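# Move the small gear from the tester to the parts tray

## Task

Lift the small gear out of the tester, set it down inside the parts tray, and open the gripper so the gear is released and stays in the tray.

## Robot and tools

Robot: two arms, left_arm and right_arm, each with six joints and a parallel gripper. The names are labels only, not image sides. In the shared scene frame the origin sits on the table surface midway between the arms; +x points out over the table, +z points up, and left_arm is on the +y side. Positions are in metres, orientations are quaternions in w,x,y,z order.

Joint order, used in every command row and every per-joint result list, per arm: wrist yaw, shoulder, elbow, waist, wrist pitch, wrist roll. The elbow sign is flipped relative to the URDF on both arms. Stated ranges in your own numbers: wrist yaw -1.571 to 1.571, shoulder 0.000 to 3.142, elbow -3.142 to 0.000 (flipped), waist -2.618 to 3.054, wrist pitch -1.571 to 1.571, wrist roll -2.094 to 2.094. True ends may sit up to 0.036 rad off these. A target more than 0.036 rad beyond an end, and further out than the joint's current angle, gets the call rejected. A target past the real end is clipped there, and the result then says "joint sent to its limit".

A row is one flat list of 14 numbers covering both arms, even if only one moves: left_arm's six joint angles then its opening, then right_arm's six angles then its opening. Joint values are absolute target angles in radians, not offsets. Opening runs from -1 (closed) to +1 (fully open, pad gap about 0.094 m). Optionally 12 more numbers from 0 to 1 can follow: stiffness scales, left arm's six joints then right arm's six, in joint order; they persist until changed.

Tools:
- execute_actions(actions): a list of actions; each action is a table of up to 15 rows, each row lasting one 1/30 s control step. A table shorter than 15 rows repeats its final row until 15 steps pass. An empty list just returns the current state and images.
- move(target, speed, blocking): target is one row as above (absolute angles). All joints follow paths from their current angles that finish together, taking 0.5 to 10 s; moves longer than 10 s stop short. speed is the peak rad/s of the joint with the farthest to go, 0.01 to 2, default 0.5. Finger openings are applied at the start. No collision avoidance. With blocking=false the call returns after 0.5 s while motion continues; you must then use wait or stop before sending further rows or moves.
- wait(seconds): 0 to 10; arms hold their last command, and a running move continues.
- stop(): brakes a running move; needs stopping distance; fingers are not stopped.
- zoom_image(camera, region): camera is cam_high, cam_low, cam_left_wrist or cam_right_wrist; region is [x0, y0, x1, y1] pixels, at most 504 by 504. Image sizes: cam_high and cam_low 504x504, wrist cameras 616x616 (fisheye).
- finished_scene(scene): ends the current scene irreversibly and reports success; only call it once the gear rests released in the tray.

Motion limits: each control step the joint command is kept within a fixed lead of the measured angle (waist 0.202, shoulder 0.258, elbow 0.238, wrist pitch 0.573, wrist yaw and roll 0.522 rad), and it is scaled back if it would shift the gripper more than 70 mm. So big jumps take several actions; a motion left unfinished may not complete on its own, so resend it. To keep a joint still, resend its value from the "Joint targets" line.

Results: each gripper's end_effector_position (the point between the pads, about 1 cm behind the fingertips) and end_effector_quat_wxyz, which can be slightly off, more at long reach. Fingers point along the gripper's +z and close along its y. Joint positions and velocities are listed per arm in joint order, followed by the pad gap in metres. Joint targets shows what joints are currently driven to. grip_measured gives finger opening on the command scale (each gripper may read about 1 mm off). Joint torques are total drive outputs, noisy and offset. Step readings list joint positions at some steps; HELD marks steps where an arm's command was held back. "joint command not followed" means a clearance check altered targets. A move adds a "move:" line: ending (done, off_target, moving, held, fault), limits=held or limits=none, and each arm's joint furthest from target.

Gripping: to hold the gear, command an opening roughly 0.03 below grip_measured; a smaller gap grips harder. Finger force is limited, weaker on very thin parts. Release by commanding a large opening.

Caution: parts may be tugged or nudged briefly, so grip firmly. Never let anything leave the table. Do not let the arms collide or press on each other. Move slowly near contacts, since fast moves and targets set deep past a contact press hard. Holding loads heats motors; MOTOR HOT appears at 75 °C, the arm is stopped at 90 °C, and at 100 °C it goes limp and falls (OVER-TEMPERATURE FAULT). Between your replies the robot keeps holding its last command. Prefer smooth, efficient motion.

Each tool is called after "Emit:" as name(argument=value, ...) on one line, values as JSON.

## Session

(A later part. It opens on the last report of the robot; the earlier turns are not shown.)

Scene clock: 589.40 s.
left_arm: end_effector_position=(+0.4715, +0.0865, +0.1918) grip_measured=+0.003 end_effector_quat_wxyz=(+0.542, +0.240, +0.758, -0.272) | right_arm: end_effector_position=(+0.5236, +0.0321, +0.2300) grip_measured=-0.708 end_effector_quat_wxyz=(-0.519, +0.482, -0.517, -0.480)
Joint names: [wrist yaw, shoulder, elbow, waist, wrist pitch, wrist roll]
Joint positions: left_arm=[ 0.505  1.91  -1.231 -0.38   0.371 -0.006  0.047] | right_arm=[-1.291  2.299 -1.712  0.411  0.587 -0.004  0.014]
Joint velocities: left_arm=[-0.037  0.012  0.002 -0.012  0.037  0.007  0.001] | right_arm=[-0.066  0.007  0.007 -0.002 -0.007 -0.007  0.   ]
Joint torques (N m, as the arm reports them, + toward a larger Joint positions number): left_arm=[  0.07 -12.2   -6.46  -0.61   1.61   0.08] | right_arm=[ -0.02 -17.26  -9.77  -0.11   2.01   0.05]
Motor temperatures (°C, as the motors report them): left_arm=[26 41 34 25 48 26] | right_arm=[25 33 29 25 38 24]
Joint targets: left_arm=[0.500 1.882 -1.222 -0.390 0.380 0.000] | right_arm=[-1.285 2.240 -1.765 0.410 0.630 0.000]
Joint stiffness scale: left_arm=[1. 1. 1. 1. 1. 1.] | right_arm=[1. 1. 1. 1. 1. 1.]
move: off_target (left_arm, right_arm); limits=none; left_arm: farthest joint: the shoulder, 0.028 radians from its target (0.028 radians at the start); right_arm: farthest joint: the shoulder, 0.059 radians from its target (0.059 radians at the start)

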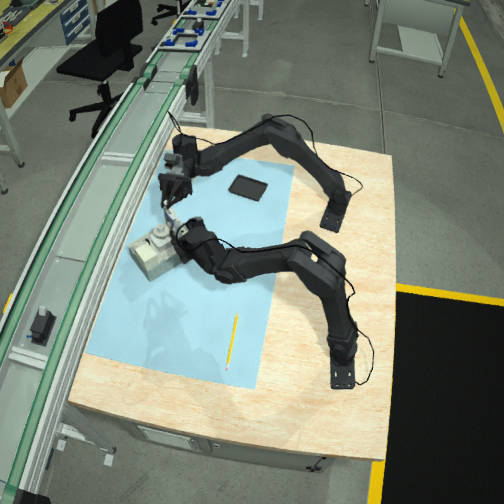

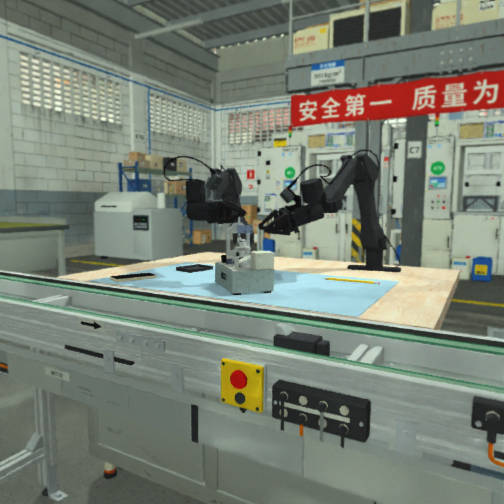

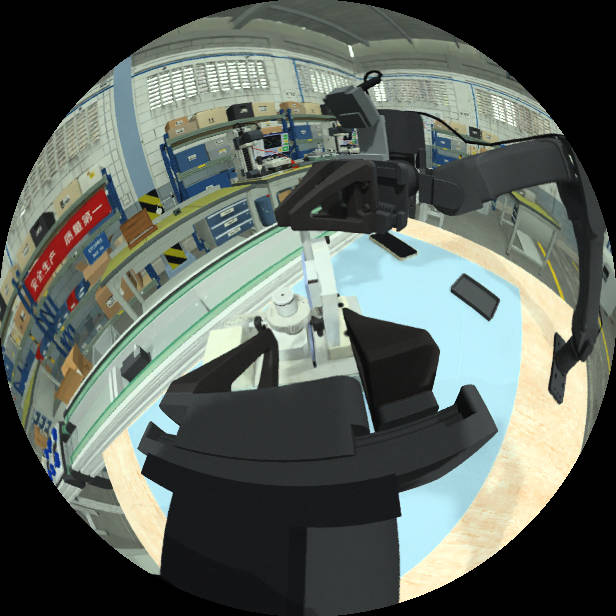

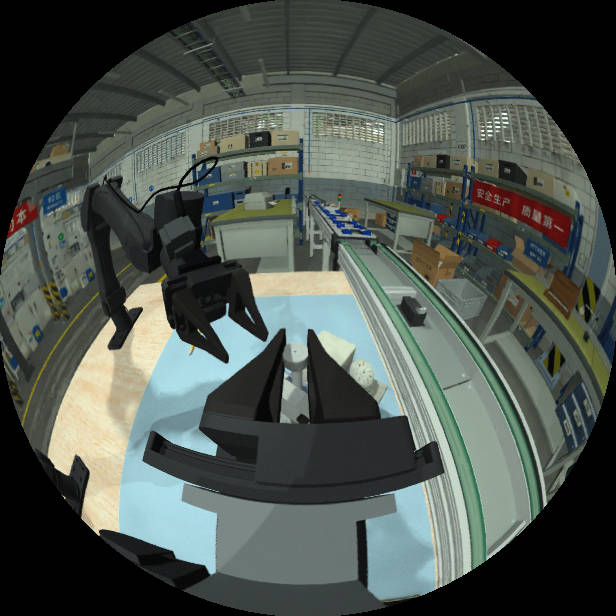

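Emit:
move(target=[0.5, 1.882, -1.222, -0.39, 0.38, 0, 0.0, -1.285, 2.215, -1.78, 0.41, 0.66, 0, -0.74], speed=0.15)

Scene clock: 618.13 s.
left_arm: end_effector_position=(+0.4715, +0.0865, +0.1918) grip_measured=+0.003 end_effector_quat_wxyz=(+0.542, +0.240, +0.758, -0.272) | right_arm: end_effector_position=(+0.5234, +0.0324, +0.2327) grip_measured=-0.708 end_effector_quat_wxyz=(-0.521, +0.486, -0.512, -0.480)
Joint names: [wrist yaw, shoulder, elbow, waist, wrist pitch, wrist roll]
Joint positions: left_arm=[ 0.505  1.91  -1.231 -0.38   0.371 -0.006  0.047] | right_arm=[-1.298  2.301 -1.721  0.411  0.592 -0.004  0.014]
Joint velocities: left_arm=[-0.081  0.002  0.002 -0.007 -0.051  0.037  0.   ] | right_arm=[ 0.051 -0.002  0.007  0.012 -0.037 -0.037 -0.   ]
Joint torques (N m, as the arm reports them, + toward a larger Joint positions number): left_arm=[  0.06 -12.25  -6.54  -0.7    1.62   0.05] | right_arm=[  0.07 -19.32 -10.05  -0.23   2.28   0.06]
Motor temperatures (°C, as the motors report them): left_arm=[26 42 34 25 48 26] | right_arm=[25 38 31 25 38 24]
Joint targets: left_arm=[0.500 1.882 -1.222 -0.390 0.380 -0.000] | right_arm=[-1.285 2.216 -1.780 0.410 0.660 0.000]
Joint stiffness scale: left_arm=[1. 1. 1. 1. 1. 1.] | right_arm=[1. 1. 1. 1. 1. 1.]
move: off_target (left_arm, right_arm); limits=none; left_arm: farthest joint: the shoulder, 0.028 radians from its target (0.028 radians at the start); right_arm: farthest joint: the shoulder, 0.086 radians from its target (0.084 radians at the start)

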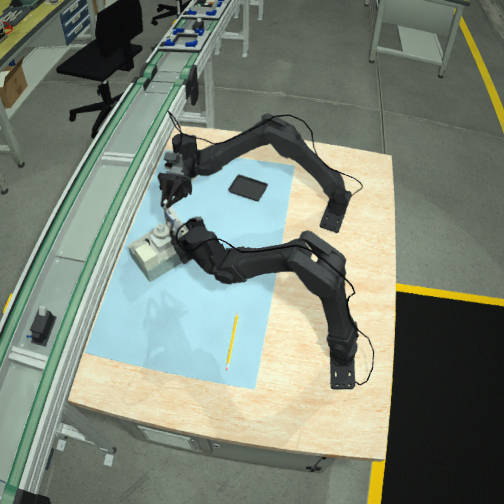

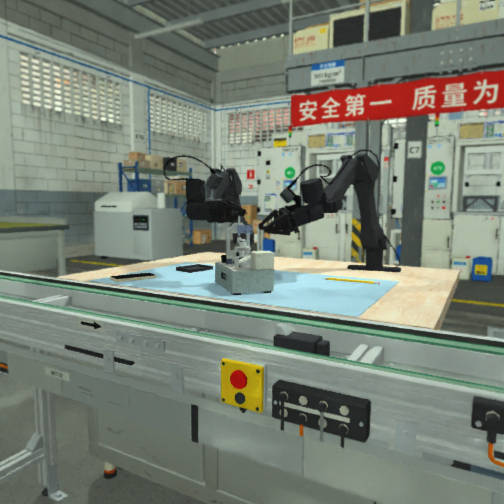

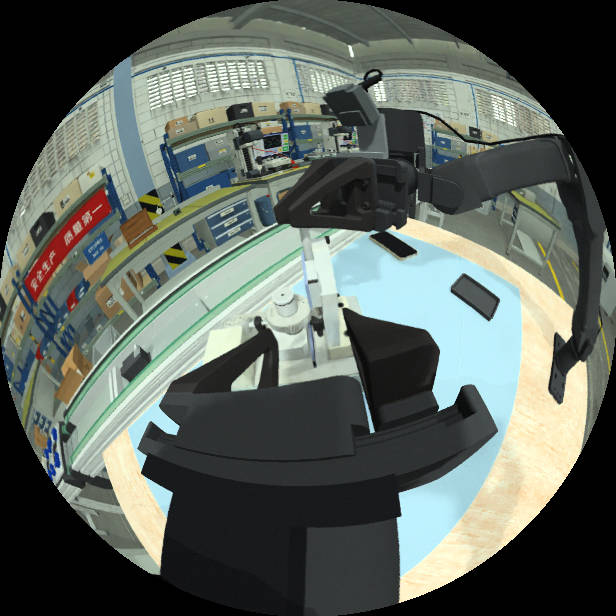

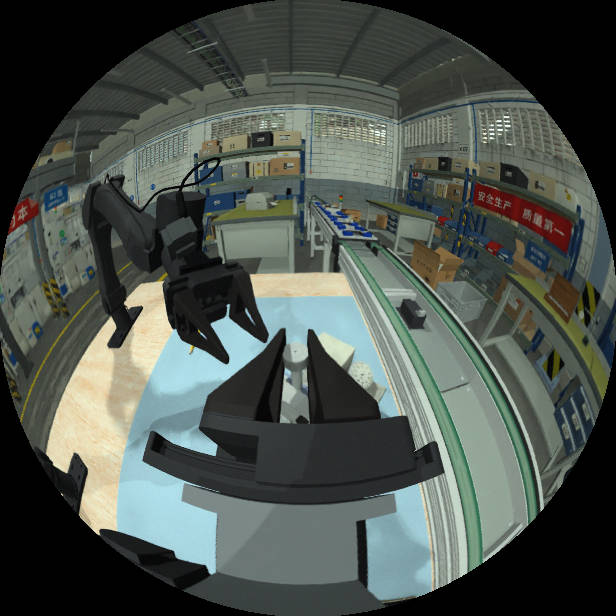

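Emit:
move(target=[0.5, 1.882, -1.222, -0.39, 0.38, 0, 0.0, -1.3, 2.25, -1.83, 0.41, 0.63, 0, -0.74], speed=0.1)

Emit:
zoom_image(camera="cam_left_wrist", region=[220, 150, 420, 350])

Scene clock: 627.90 s.
left_arm: end_effector_position=(+0.4715, +0.0865, +0.1918) grip_measured=+0.003 end_effector_quat_wxyz=(+0.542, +0.240, +0.758, -0.272) | right_arm: end_effector_position=(+0.5232, +0.0324, +0.2403) grip_measured=-0.708 end_effector_quat_wxyz=(-0.516, +0.493, -0.505, -0.486)
Joint names: [wrist yaw, shoulder, elbow, waist, wrist pitch, wrist roll]
Joint positions: left_arm=[ 0.505  1.91  -1.231 -0.38   0.371 -0.006  0.047] | right_arm=[-1.327  2.308 -1.765  0.409  0.56  -0.003  0.014]
Joint velocities: left_arm=[ 0.051  0.002  0.012  0.022 -0.022  0.007  0.   ] | right_arm=[-0.037 -0.002 -0.002 -0.002  0.037  0.037  0.   ]
Joint torques (N m, as the arm reports them, + toward a larger Joint positions number): left_arm=[  0.03 -12.27  -6.39  -0.78   1.61   0.05] | right_arm=[  0.21 -17.34 -10.59   0.03   2.28   0.  ]
Motor temperatures (°C, as the motors report them): left_arm=[26 42 34 25 48 26] | right_arm=[25 40 31 25 39 24]
Joint targets: left_arm=[0.500 1.882 -1.222 -0.390 0.380 0.000] | right_arm=[-1.300 2.250 -1.830 0.410 0.630 -0.000]
Joint stiffness scale: left_arm=[1. 1. 1. 1. 1. 1.] | right_arm=[1. 1. 1. 1. 1. 1.]
move: off_target (left_arm, right_arm); limits=none; left_arm: farthest joint: the shoulder, 0.028 radians from its target (0.028 radians at the start); right_arm: farthest joint: the wrist pitch, 0.070 radians from its target (0.038 radians at the start)

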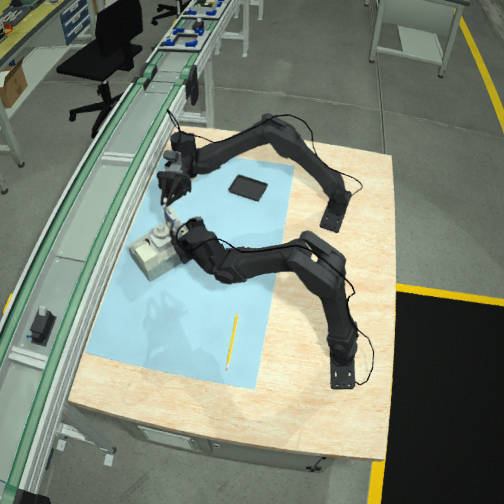

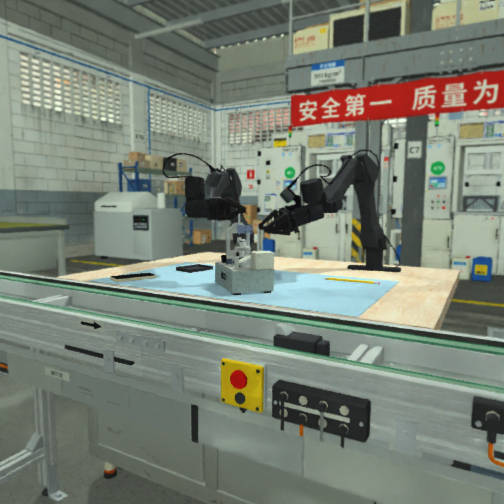

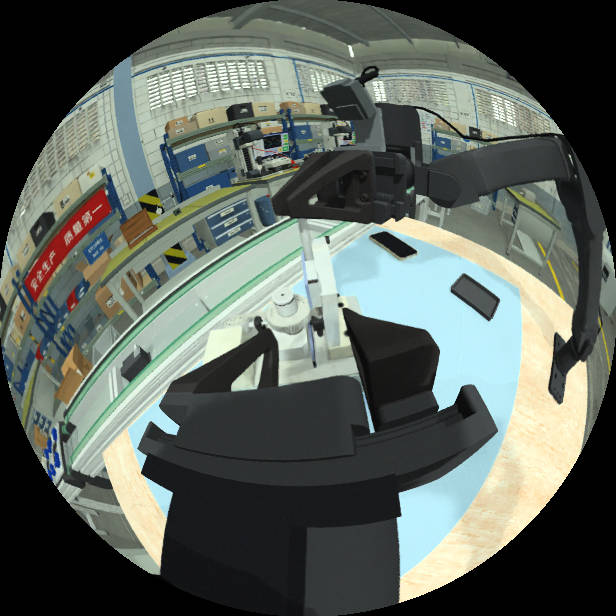

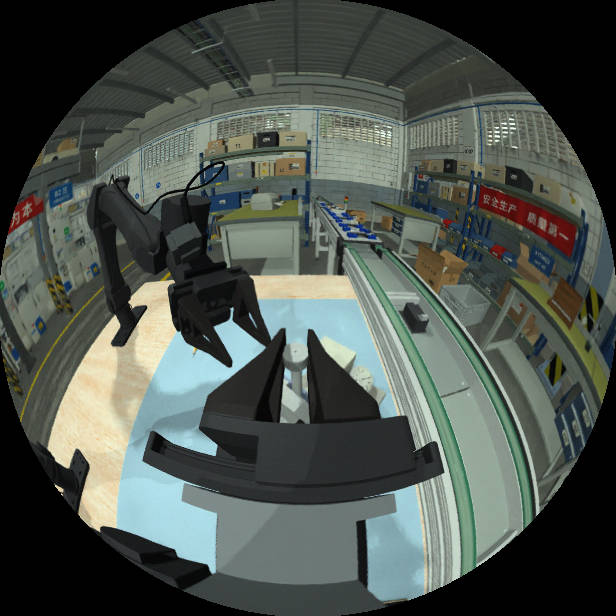

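Region (220, 150, 420, 350) of cam_left_wrist's 616x616 image, scaled by 2.520, with more detail than that image has.

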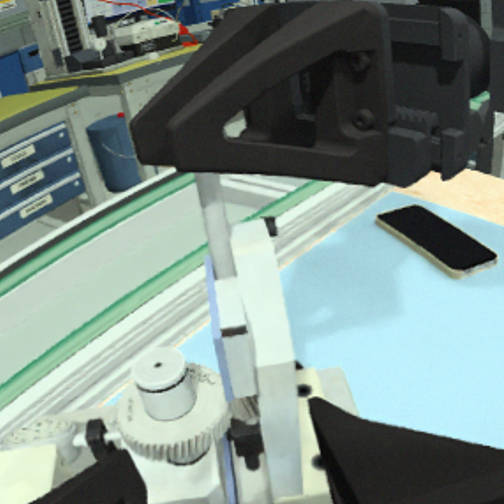

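Emit:
move(target=[0.5, 1.882, -1.222, -0.39, 0.38, 0, 0.0, -1.35, 2.245, -1.89, 0.41, 0.575, 0, -0.74], speed=0.1)

Emit:
zoom_image(camera="cam_low", region=[200, 190, 290, 280])

Scene clock: 634.93 s.
left_arm: end_effector_position=(+0.4715, +0.0865, +0.1918) grip_measured=+0.003 end_effector_quat_wxyz=(+0.542, +0.240, +0.758, -0.272) | right_arm: end_effector_position=(+0.5226, +0.0326, +0.2445) grip_measured=-0.708 end_effector_quat_wxyz=(-0.503, +0.501, -0.499, -0.497)
Joint names: [wrist yaw, shoulder, elbow, waist, wrist pitch, wrist roll]
Joint positions: left_arm=[ 0.505  1.91  -1.231 -0.38   0.371 -0.006  0.047] | right_arm=[-1.366  2.326 -1.82   0.407  0.505 -0.009  0.014]
Joint velocities: left_arm=[-0.007 -0.017  0.002 -0.002 -0.022  0.007 -0.001] | right_arm=[ 0.022 -0.017  0.007  0.002  0.022 -0.007 -0.001]
Joint torques (N m, as the arm reports them, + toward a larger Joint positions number): left_arm=[  0.06 -12.23  -6.39  -0.72   1.62   0.04] | right_arm=[  0.12 -19.12 -11.08   0.15   2.25   0.06]
Motor temperatures (°C, as the motors report them): left_arm=[26 42 34 25 48 26] | right_arm=[25 40 32 25 39 24]
Joint targets: left_arm=[0.500 1.882 -1.222 -0.390 0.380 -0.000] | right_arm=[-1.351 2.247 -1.888 0.410 0.573 -0.000]
Joint stiffness scale: left_arm=[1. 1. 1. 1. 1. 1.] | right_arm=[1. 1. 1. 1. 1. 1.]
move: off_target (left_arm, right_arm); limits=none; left_arm: farthest joint: the shoulder, 0.028 radians from its target (0.028 radians at the start); right_arm: farthest joint: the shoulder, 0.081 radians from its target (0.063 radians at the start)

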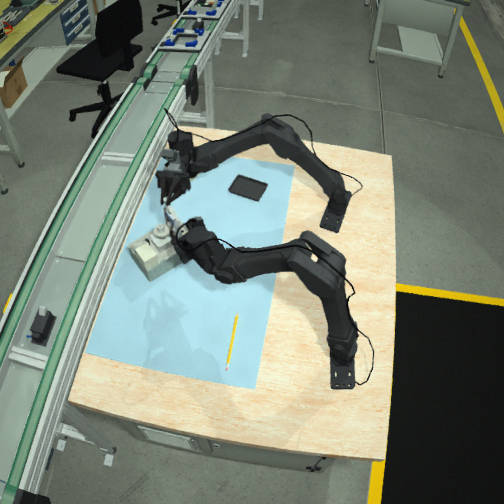

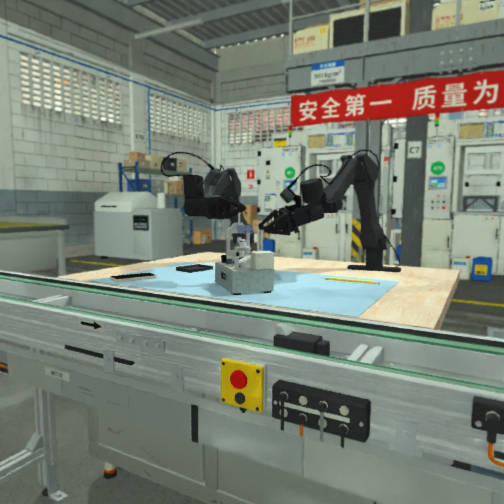

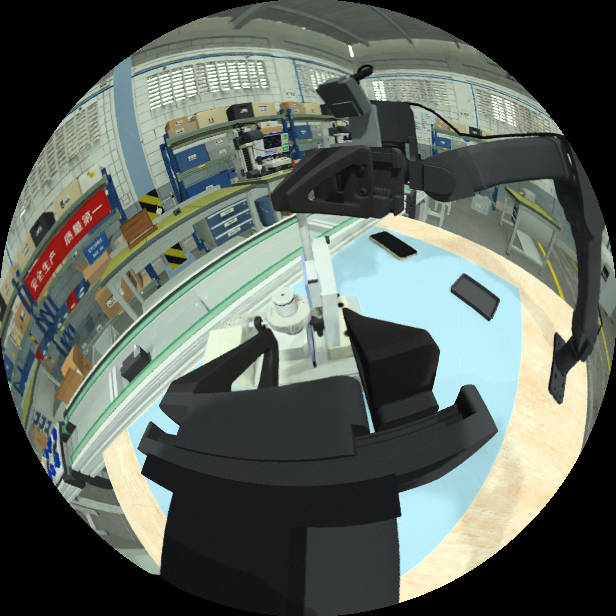

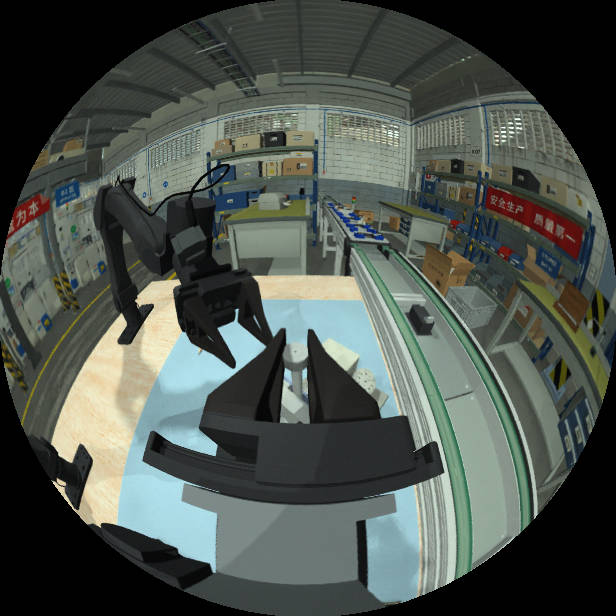

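Region (200, 190, 290, 280) of cam_low's 504x504 image, scaled by 5.600, with more detail than that image has.

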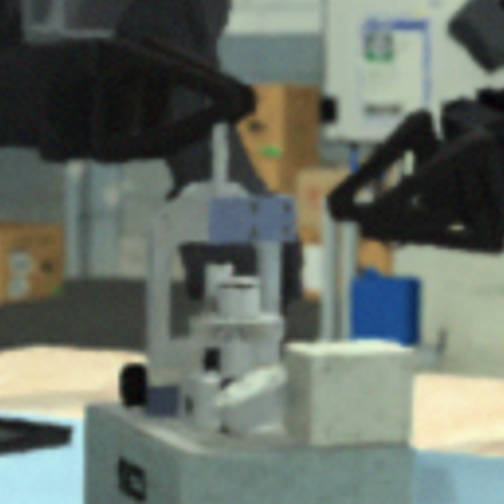

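Emit:
execute_actions(actions=[])

Scene clock: 660.80 s.
left_arm: end_effector_position=(+0.4715, +0.0865, +0.1918) grip_measured=+0.003 end_effector_quat_wxyz=(+0.542, +0.240, +0.758, -0.272) | right_arm: end_effector_position=(+0.5226, +0.0326, +0.2445) grip_measured=-0.708 end_effector_quat_wxyz=(-0.503, +0.501, -0.499, -0.497)
Joint names: [wrist yaw, shoulder, elbow, waist, wrist pitch, wrist roll]
Joint positions: left_arm=[ 0.505  1.91  -1.231 -0.38   0.371 -0.006  0.047] | right_arm=[-1.366  2.326 -1.82   0.407  0.505 -0.009  0.014]
Joint velocities: left_arm=[-0.007 -0.002 -0.007 -0.002 -0.022 -0.007 -0.001] | right_arm=[-0.022 -0.002  0.002 -0.007  0.022 -0.022  0.   ]
Joint torques (N m, as the arm reports them, + toward a larger Joint positions number): left_arm=[  0.04 -12.14  -6.45  -0.67   1.6    0.07] | right_arm=[  0.11 -19.02 -10.9    0.2    2.21   0.1 ]
Motor temperatures (°C, as the motors report them): left_arm=[26 42 34 25 49 26] | right_arm=[25 43 33 25 40 24]
Joint targets: left_arm=[0.500 1.882 -1.222 -0.390 0.380 -0.000] | right_arm=[-1.351 2.247 -1.888 0.410 0.573 -0.000]
Joint stiffness scale: left_arm=[1. 1. 1. 1. 1. 1.] | right_arm=[1. 1. 1. 1. 1. 1.]

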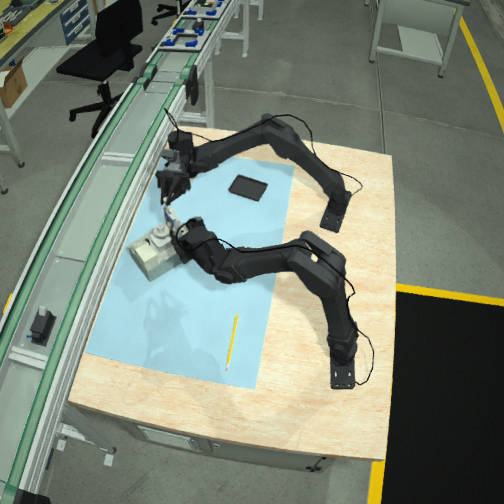

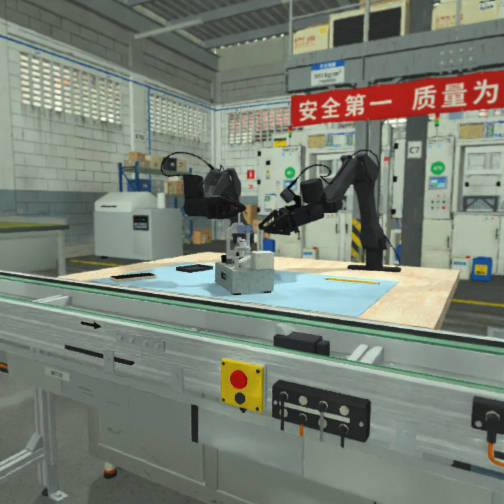

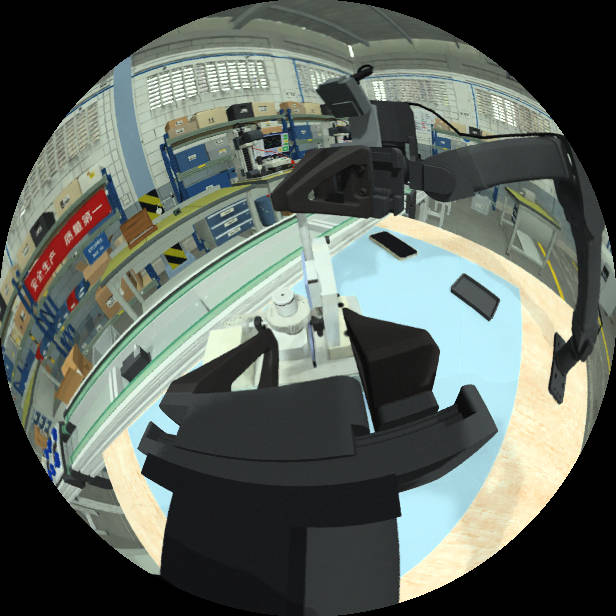

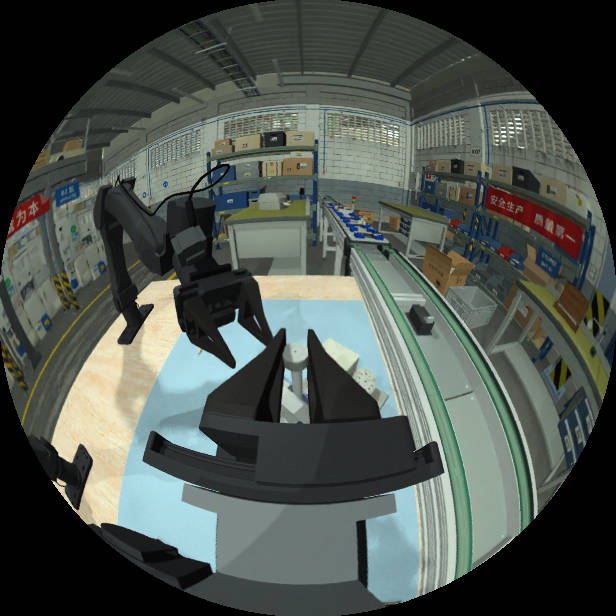

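Emit:
move(target=[0.5,1.882,-1.222,-0.39,0.38,0,0.0,-1.36,2.305,-1.835,0.41,0.525,0,-0.74], speed=0.15)

Emit:
zoom_image(camera="cam_low", region=[200, 200, 290, 300])

Scene clock: 665.47 s.
left_arm: end_effector_position=(+0.4715, +0.0865, +0.1918) grip_measured=+0.003 end_effector_quat_wxyz=(+0.542, +0.240, +0.758, -0.272) | right_arm: end_effector_position=(+0.5230, +0.0325, +0.2283) grip_measured=-0.708 end_effector_quat_wxyz=(-0.491, +0.497, -0.507, -0.505)
Joint names: [wrist yaw, shoulder, elbow, waist, wrist pitch, wrist roll]
Joint positions: left_arm=[ 0.505  1.91  -1.231 -0.38   0.371 -0.006  0.047] | right_arm=[-1.374  2.347 -1.807  0.406  0.498 -0.017  0.014]
Joint velocities: left_arm=[-0.007 -0.012 -0.022  0.012  0.007  0.066  0.001] | right_arm=[ 0.007  0.017  0.017  0.017 -0.007 -0.037 -0.   ]
Joint torques (N m, as the arm reports them, + toward a larger Joint positions number): left_arm=[  0.06 -12.28  -6.53  -0.67   1.63   0.05] | right_arm=[  0.09 -16.48  -7.82   0.26   1.77   0.19]
Motor temperatures (°C, as the motors report them): left_arm=[26 42 34 25 49 26] | right_arm=[25 43 33 25 40 24]
Joint targets: left_arm=[0.500 1.882 -1.222 -0.390 0.380 0.000] | right_arm=[-1.360 2.305 -1.835 0.410 0.525 0.000]
Joint stiffness scale: left_arm=[1. 1. 1. 1. 1. 1.] | right_arm=[1. 1. 1. 1. 1. 1.]
move: off_target (left_arm, right_arm); limits=none; left_arm: farthest joint: the shoulder, 0.028 radians from its target (0.028 radians at the start); right_arm: farthest joint: the shoulder, 0.042 radians from its target (0.021 radians at the start)

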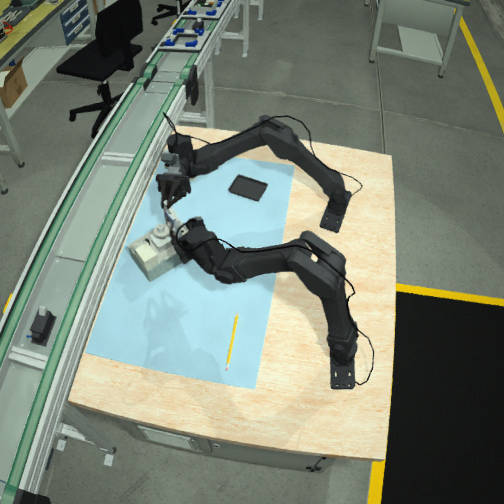

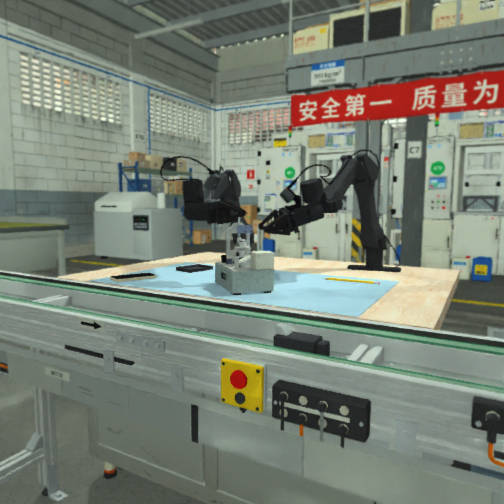

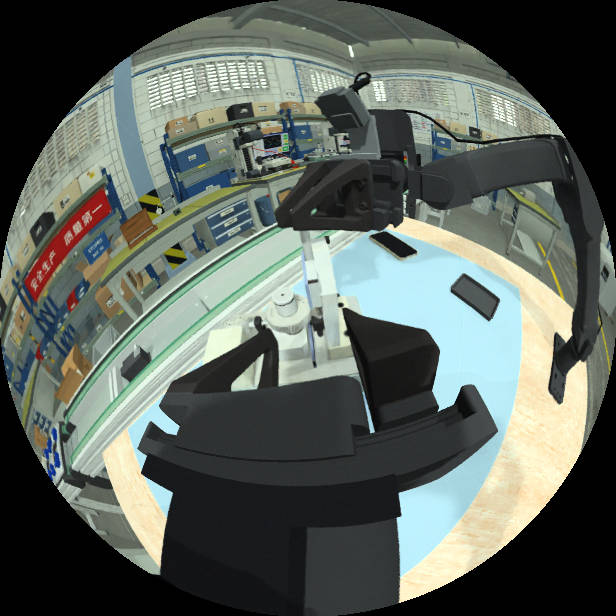

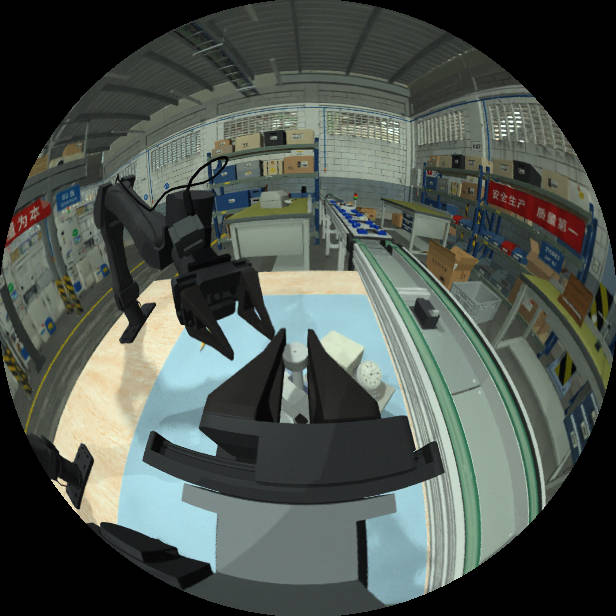

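Region (200, 200, 290, 300) of cam_low's 504x504 image, scaled by 5.040, with more detail than that image has; it fills the left 454 columns of this view, and the rest is white.

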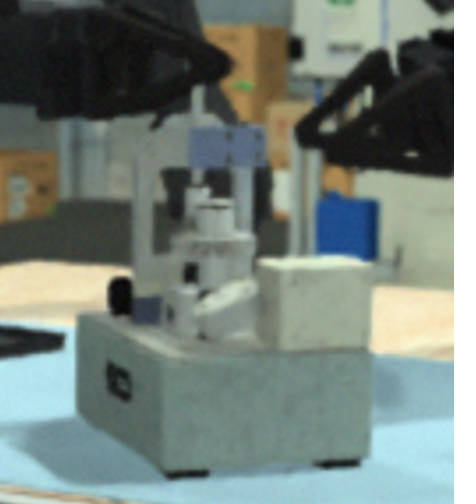

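Emit:
zoom_image(camera="cam_left_wrist", region=[220, 220, 400, 400])

Region (220, 220, 400, 400) of cam_left_wrist's 616x616 image, scaled by 2.800, with more detail than that image has.

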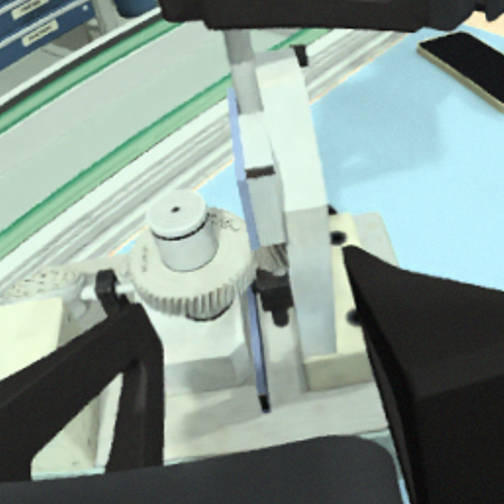

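Emit:
execute_actions(actions=[[[0.5,1.882,-1.222,-0.39,0.38,0,0.2,-1.37,2.325,-1.825,0.41,0.52,0,0.2]],[[0.5,1.882,-1.222,-0.39,0.38,0,0.2,-1.37,2.325,-1.825,0.41,0.52,0,0.2]]])

Emit:
move(target=[0.5,1.882,-1.222,-0.39,0.38,0,0.2,-1.37,2.29,-1.83,0.29,0.5,0,0.2], speed=0.25)

Emit:
move(target=[1.2,2.455,-2.04,-0.18,0.46,0,0.2,-0.8,1.72,-1.22,0.28,0.56,0,0.2], speed=0.4)

Scene clock: 748.67 s.
left_arm: end_effector_position=(+0.4715, +0.0865, +0.1918) grip_measured=+0.197 end_effector_quat_wxyz=(+0.542, +0.240, +0.758, -0.272) | right_arm: end_effector_position=(+0.5230, +0.0325, +0.2289) grip_measured=+0.198 end_effector_quat_wxyz=(-0.490, +0.495, -0.509, -0.507)
Joint names: [wrist yaw, shoulder, elbow, waist, wrist pitch, wrist roll]
Joint positions: left_arm=[ 0.505  1.91  -1.231 -0.38   0.371 -0.006  0.056] | right_arm=[-1.374  2.347 -1.807  0.406  0.503 -0.005  0.056]
Joint velocities: left_arm=[-0.037 -0.042  0.007 -0.007  0.037 -0.022 -0.   ] | right_arm=[-0.007  0.002  0.007  0.007 -0.051  0.051 -0.001]
Joint torques (N m, as the arm reports them, + toward a larger Joint positions number): left_arm=[  0.06 -12.32  -6.52  -0.74   1.64   0.04] | right_arm=[ -0.03 -14.69  -7.05   0.34   1.65   0.02]
Motor temperatures (°C, as the motors report them): left_arm=[26 43 34 25 50 26] | right_arm=[25 43 31 25 37 24]
Joint targets: left_arm=[0.500 1.882 -1.222 -0.390 0.380 -0.000] | right_arm=[-1.370 2.325 -1.825 0.410 0.520 -0.000]
Joint stiffness scale: left_arm=[1. 1. 1. 1. 1. 1.] | right_arm=[1. 1. 1. 1. 1. 1.]
Step readings (joint positions; steps 1 to 15: 1st action; 16 to 30: 2nd action):
0: left_arm=[0.505 1.910 -1.231 -0.380 0.371 -0.006] | right_arm=[-1.374 2.347 -1.807 0.406 0.498 -0.017]
1: left_arm=[0.505 1.910 -1.231 -0.380 0.371 -0.006] | right_arm=[-1.374 2.347 -1.807 0.406 0.498 -0.015]
2: left_arm=[0.505 1.910 -1.231 -0.380 0.371 -0.006] | right_arm=[-1.374 2.347 -1.807 0.406 0.498 -0.013]
4: left_arm=[0.505 1.910 -1.231 -0.380 0.371 -0.006] | right_arm=[-1.374 2.347 -1.807 0.406 0.502 -0.010]
8: left_arm=[0.505 1.910 -1.231 -0.380 0.371 -0.006] | right_arm=[-1.374 2.347 -1.807 0.406 0.503 -0.007]
15: left_arm=[0.505 1.910 -1.231 -0.380 0.371 -0.006] | right_arm=[-1.374 2.347 -1.807 0.406 0.503 -0.005]
16: left_arm=[0.505 1.910 -1.231 -0.380 0.371 -0.006] | right_arm=[-1.374 2.347 -1.807 0.406 0.503 -0.005]
17: left_arm=[0.505 1.910 -1.231 -0.380 0.371 -0.006] | right_arm=[-1.374 2.347 -1.807 0.406 0.503 -0.005]
19: left_arm=[0.505 1.910 -1.231 -0.380 0.371 -0.006] | right_arm=[-1.374 2.347 -1.807 0.406 0.503 -0.005]
23: left_arm=[0.505 1.910 -1.231 -0.380 0.371 -0.006] | right_arm=[-1.374 2.347 -1.807 0.406 0.503 -0.005]
30: Joint positions above

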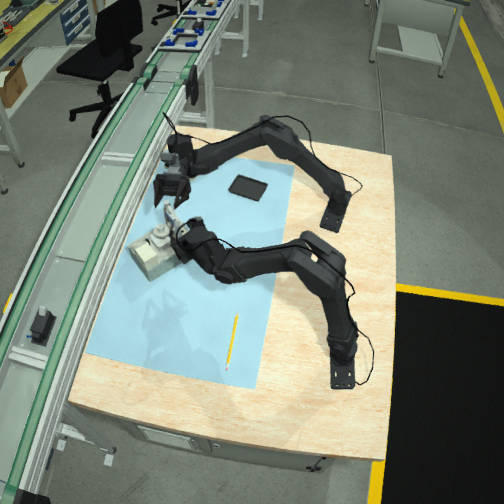

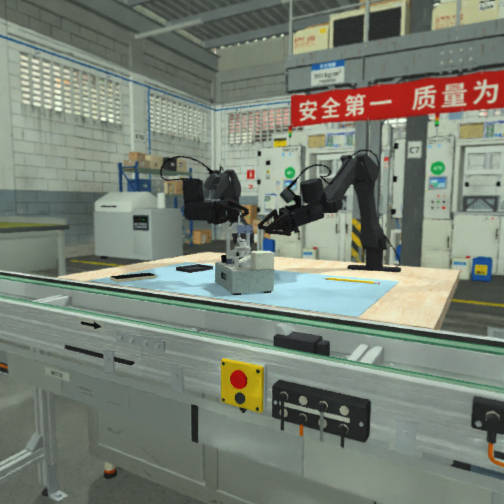

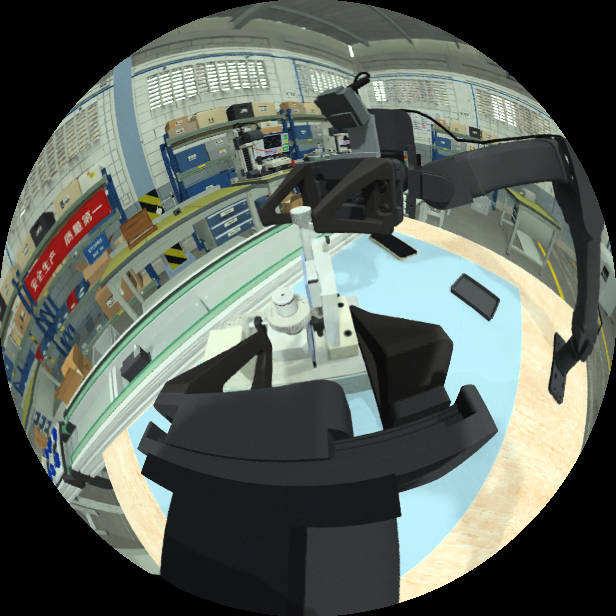

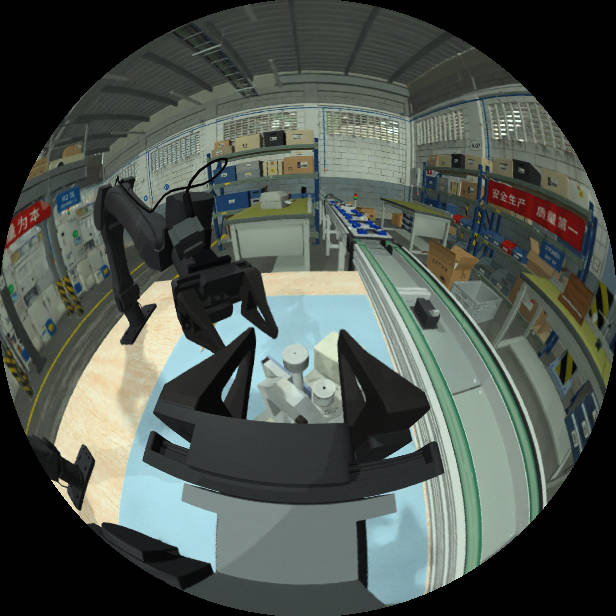

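Scene clock: 749.63 s.
left_arm: end_effector_position=(+0.4715, +0.0865, +0.1918) grip_measured=+0.197 end_effector_quat_wxyz=(+0.542, +0.240, +0.758, -0.272) | right_arm: end_effector_position=(+0.5511, -0.0296, +0.2379) grip_measured=+0.198 end_effector_quat_wxyz=(-0.524, +0.467, -0.533, -0.473)
Joint names: [wrist yaw, shoulder, elbow, waist, wrist pitch, wrist roll]
Joint positions: left_arm=[ 0.505  1.91  -1.231 -0.38   0.371 -0.006  0.056] | right_arm=[-1.373  2.329 -1.807  0.287  0.502 -0.005  0.056]
Joint velocities: left_arm=[ 0.007 -0.002  0.027  0.007 -0.007  0.051 -0.   ] | right_arm=[ 0.007 -0.007  0.002  0.002  0.066  0.022 -0.001]
Joint torques (N m, as the arm reports them, + toward a larger Joint positions number): left_arm=[  0.08 -12.31  -6.4   -0.7    1.64   0.04] | right_arm=[ -0.02 -15.75  -7.5    0.3    1.47   0.05]
Motor temperatures (°C, as the motors report them): left_arm=[26 43 34 25 50 26] | right_arm=[25 43 31 25 37 24]
Joint targets: left_arm=[0.500 1.882 -1.222 -0.390 0.380 0.000] | right_arm=[-1.370 2.290 -1.830 0.290 0.500 -0.000]
Joint stiffness scale: left_arm=[1. 1. 1. 1. 1. 1.] | right_arm=[1. 1. 1. 1. 1. 1.]
move: off_target (left_arm, right_arm); limits=none; left_arm: farthest joint: the shoulder, 0.028 radians from its target (0.028 radians at the start); right_arm: farthest joint: the shoulder, 0.039 radians from its target (0.057 radians at the start)

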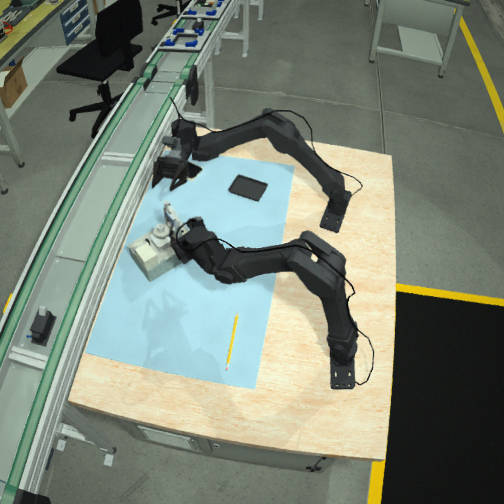

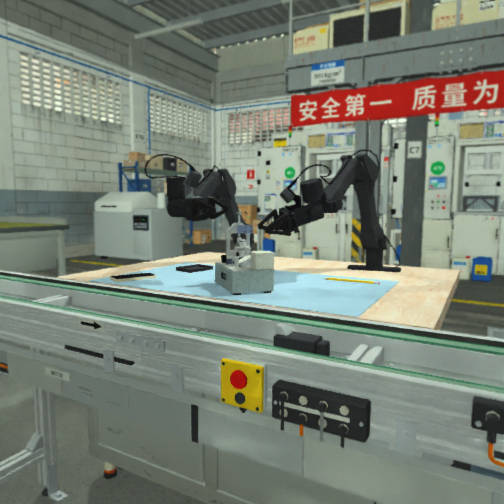

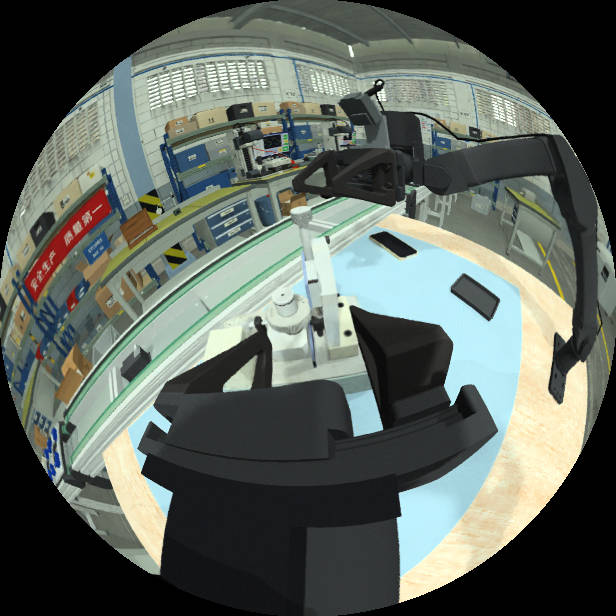

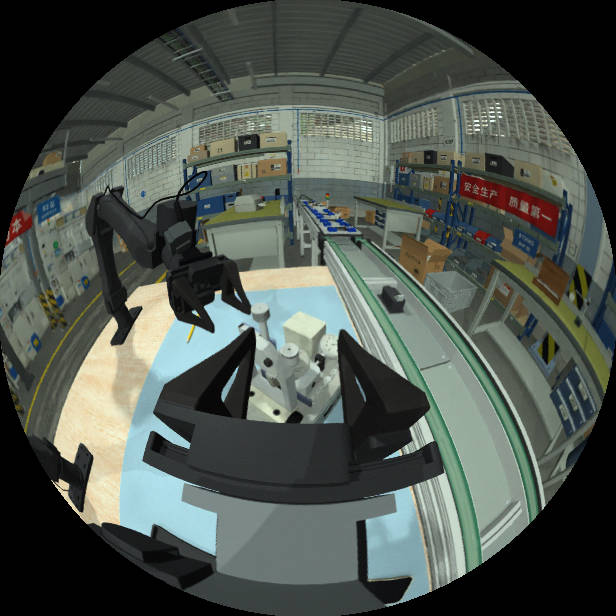

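Scene clock: 752.40 s.
left_arm: end_effector_position=(+0.5541, +0.1078, +0.2458) grip_measured=+0.197 end_effector_quat_wxyz=(+0.582, +0.415, +0.568, -0.408) | right_arm: end_effector_position=(+0.5092, -0.0792, +0.3094) grip_measured=+0.198 end_effector_quat_wxyz=(+0.644, -0.307, +0.633, +0.300)
Joint names: [wrist yaw, shoulder, elbow, waist, wrist pitch, wrist roll]
Joint positions: left_arm=[ 1.191  2.443 -2.017 -0.186  0.453 -0.006  0.056] | right_arm=[-0.807  1.753 -1.226  0.287  0.541 -0.005  0.056]
Joint velocities: left_arm=[-0.007 -0.002  0.022 -0.002 -0.051 -0.037  0.001] | right_arm=[ 0.022  0.012  0.007 -0.007  0.066 -0.022 -0.001]
Joint torques (N m, as the arm reports them, + toward a larger Joint positions number): left_arm=[  0.12 -13.22  -8.89   0.46   1.29   0.03] | right_arm=[  0.03 -10.95  -5.59  -0.4    1.98   0.05]
Motor temperatures (°C, as the motors report them): left_arm=[26 43 34 25 49 26] | right_arm=[25 43 31 25 37 24]
Joint targets: left_arm=[1.200 2.455 -2.040 -0.180 0.460 -0.000] | right_arm=[-0.800 1.720 -1.220 0.280 0.560 0.000]
Joint stiffness scale: left_arm=[1. 1. 1. 1. 1. 1.] | right_arm=[1. 1. 1. 1. 1. 1.]
move: off_target (left_arm, right_arm); limits=none; left_arm: farthest joint: the elbow, 0.023 radians from its target (0.809 radians at the start); right_arm: farthest joint: the shoulder, 0.033 radians from its target (0.609 radians at the start)

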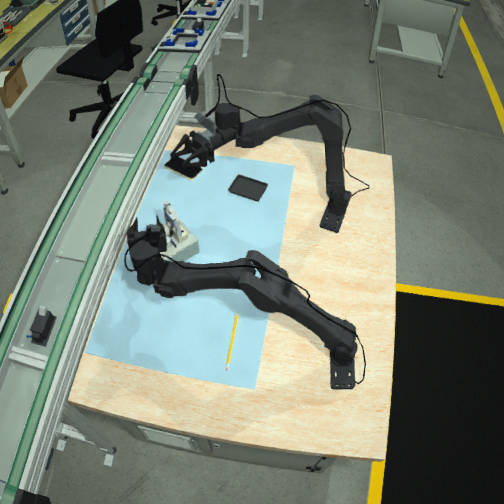

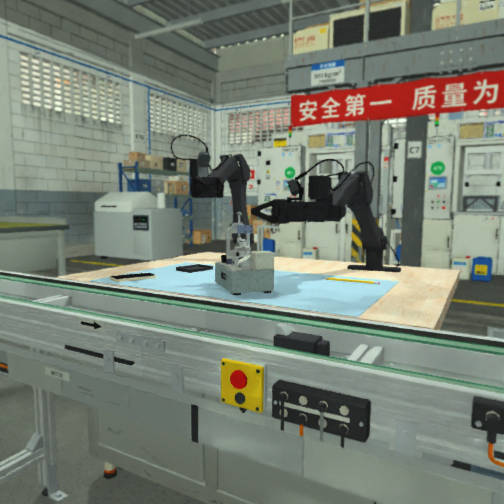

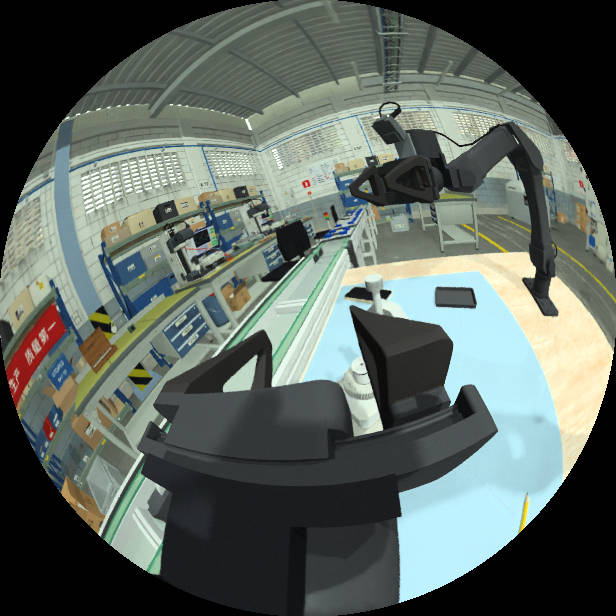

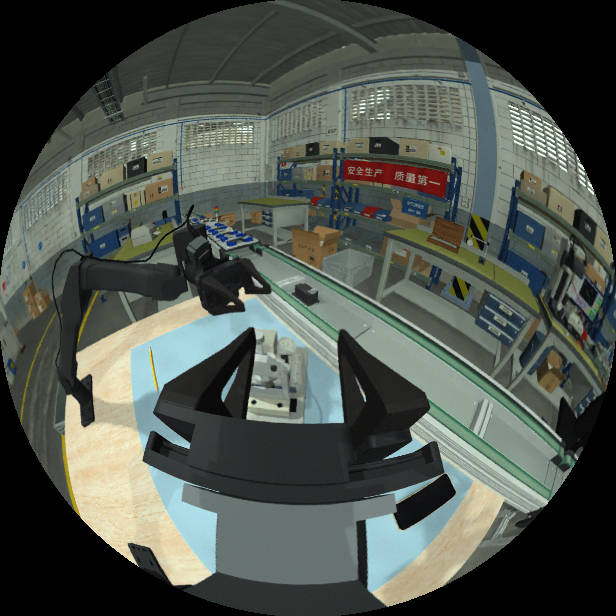

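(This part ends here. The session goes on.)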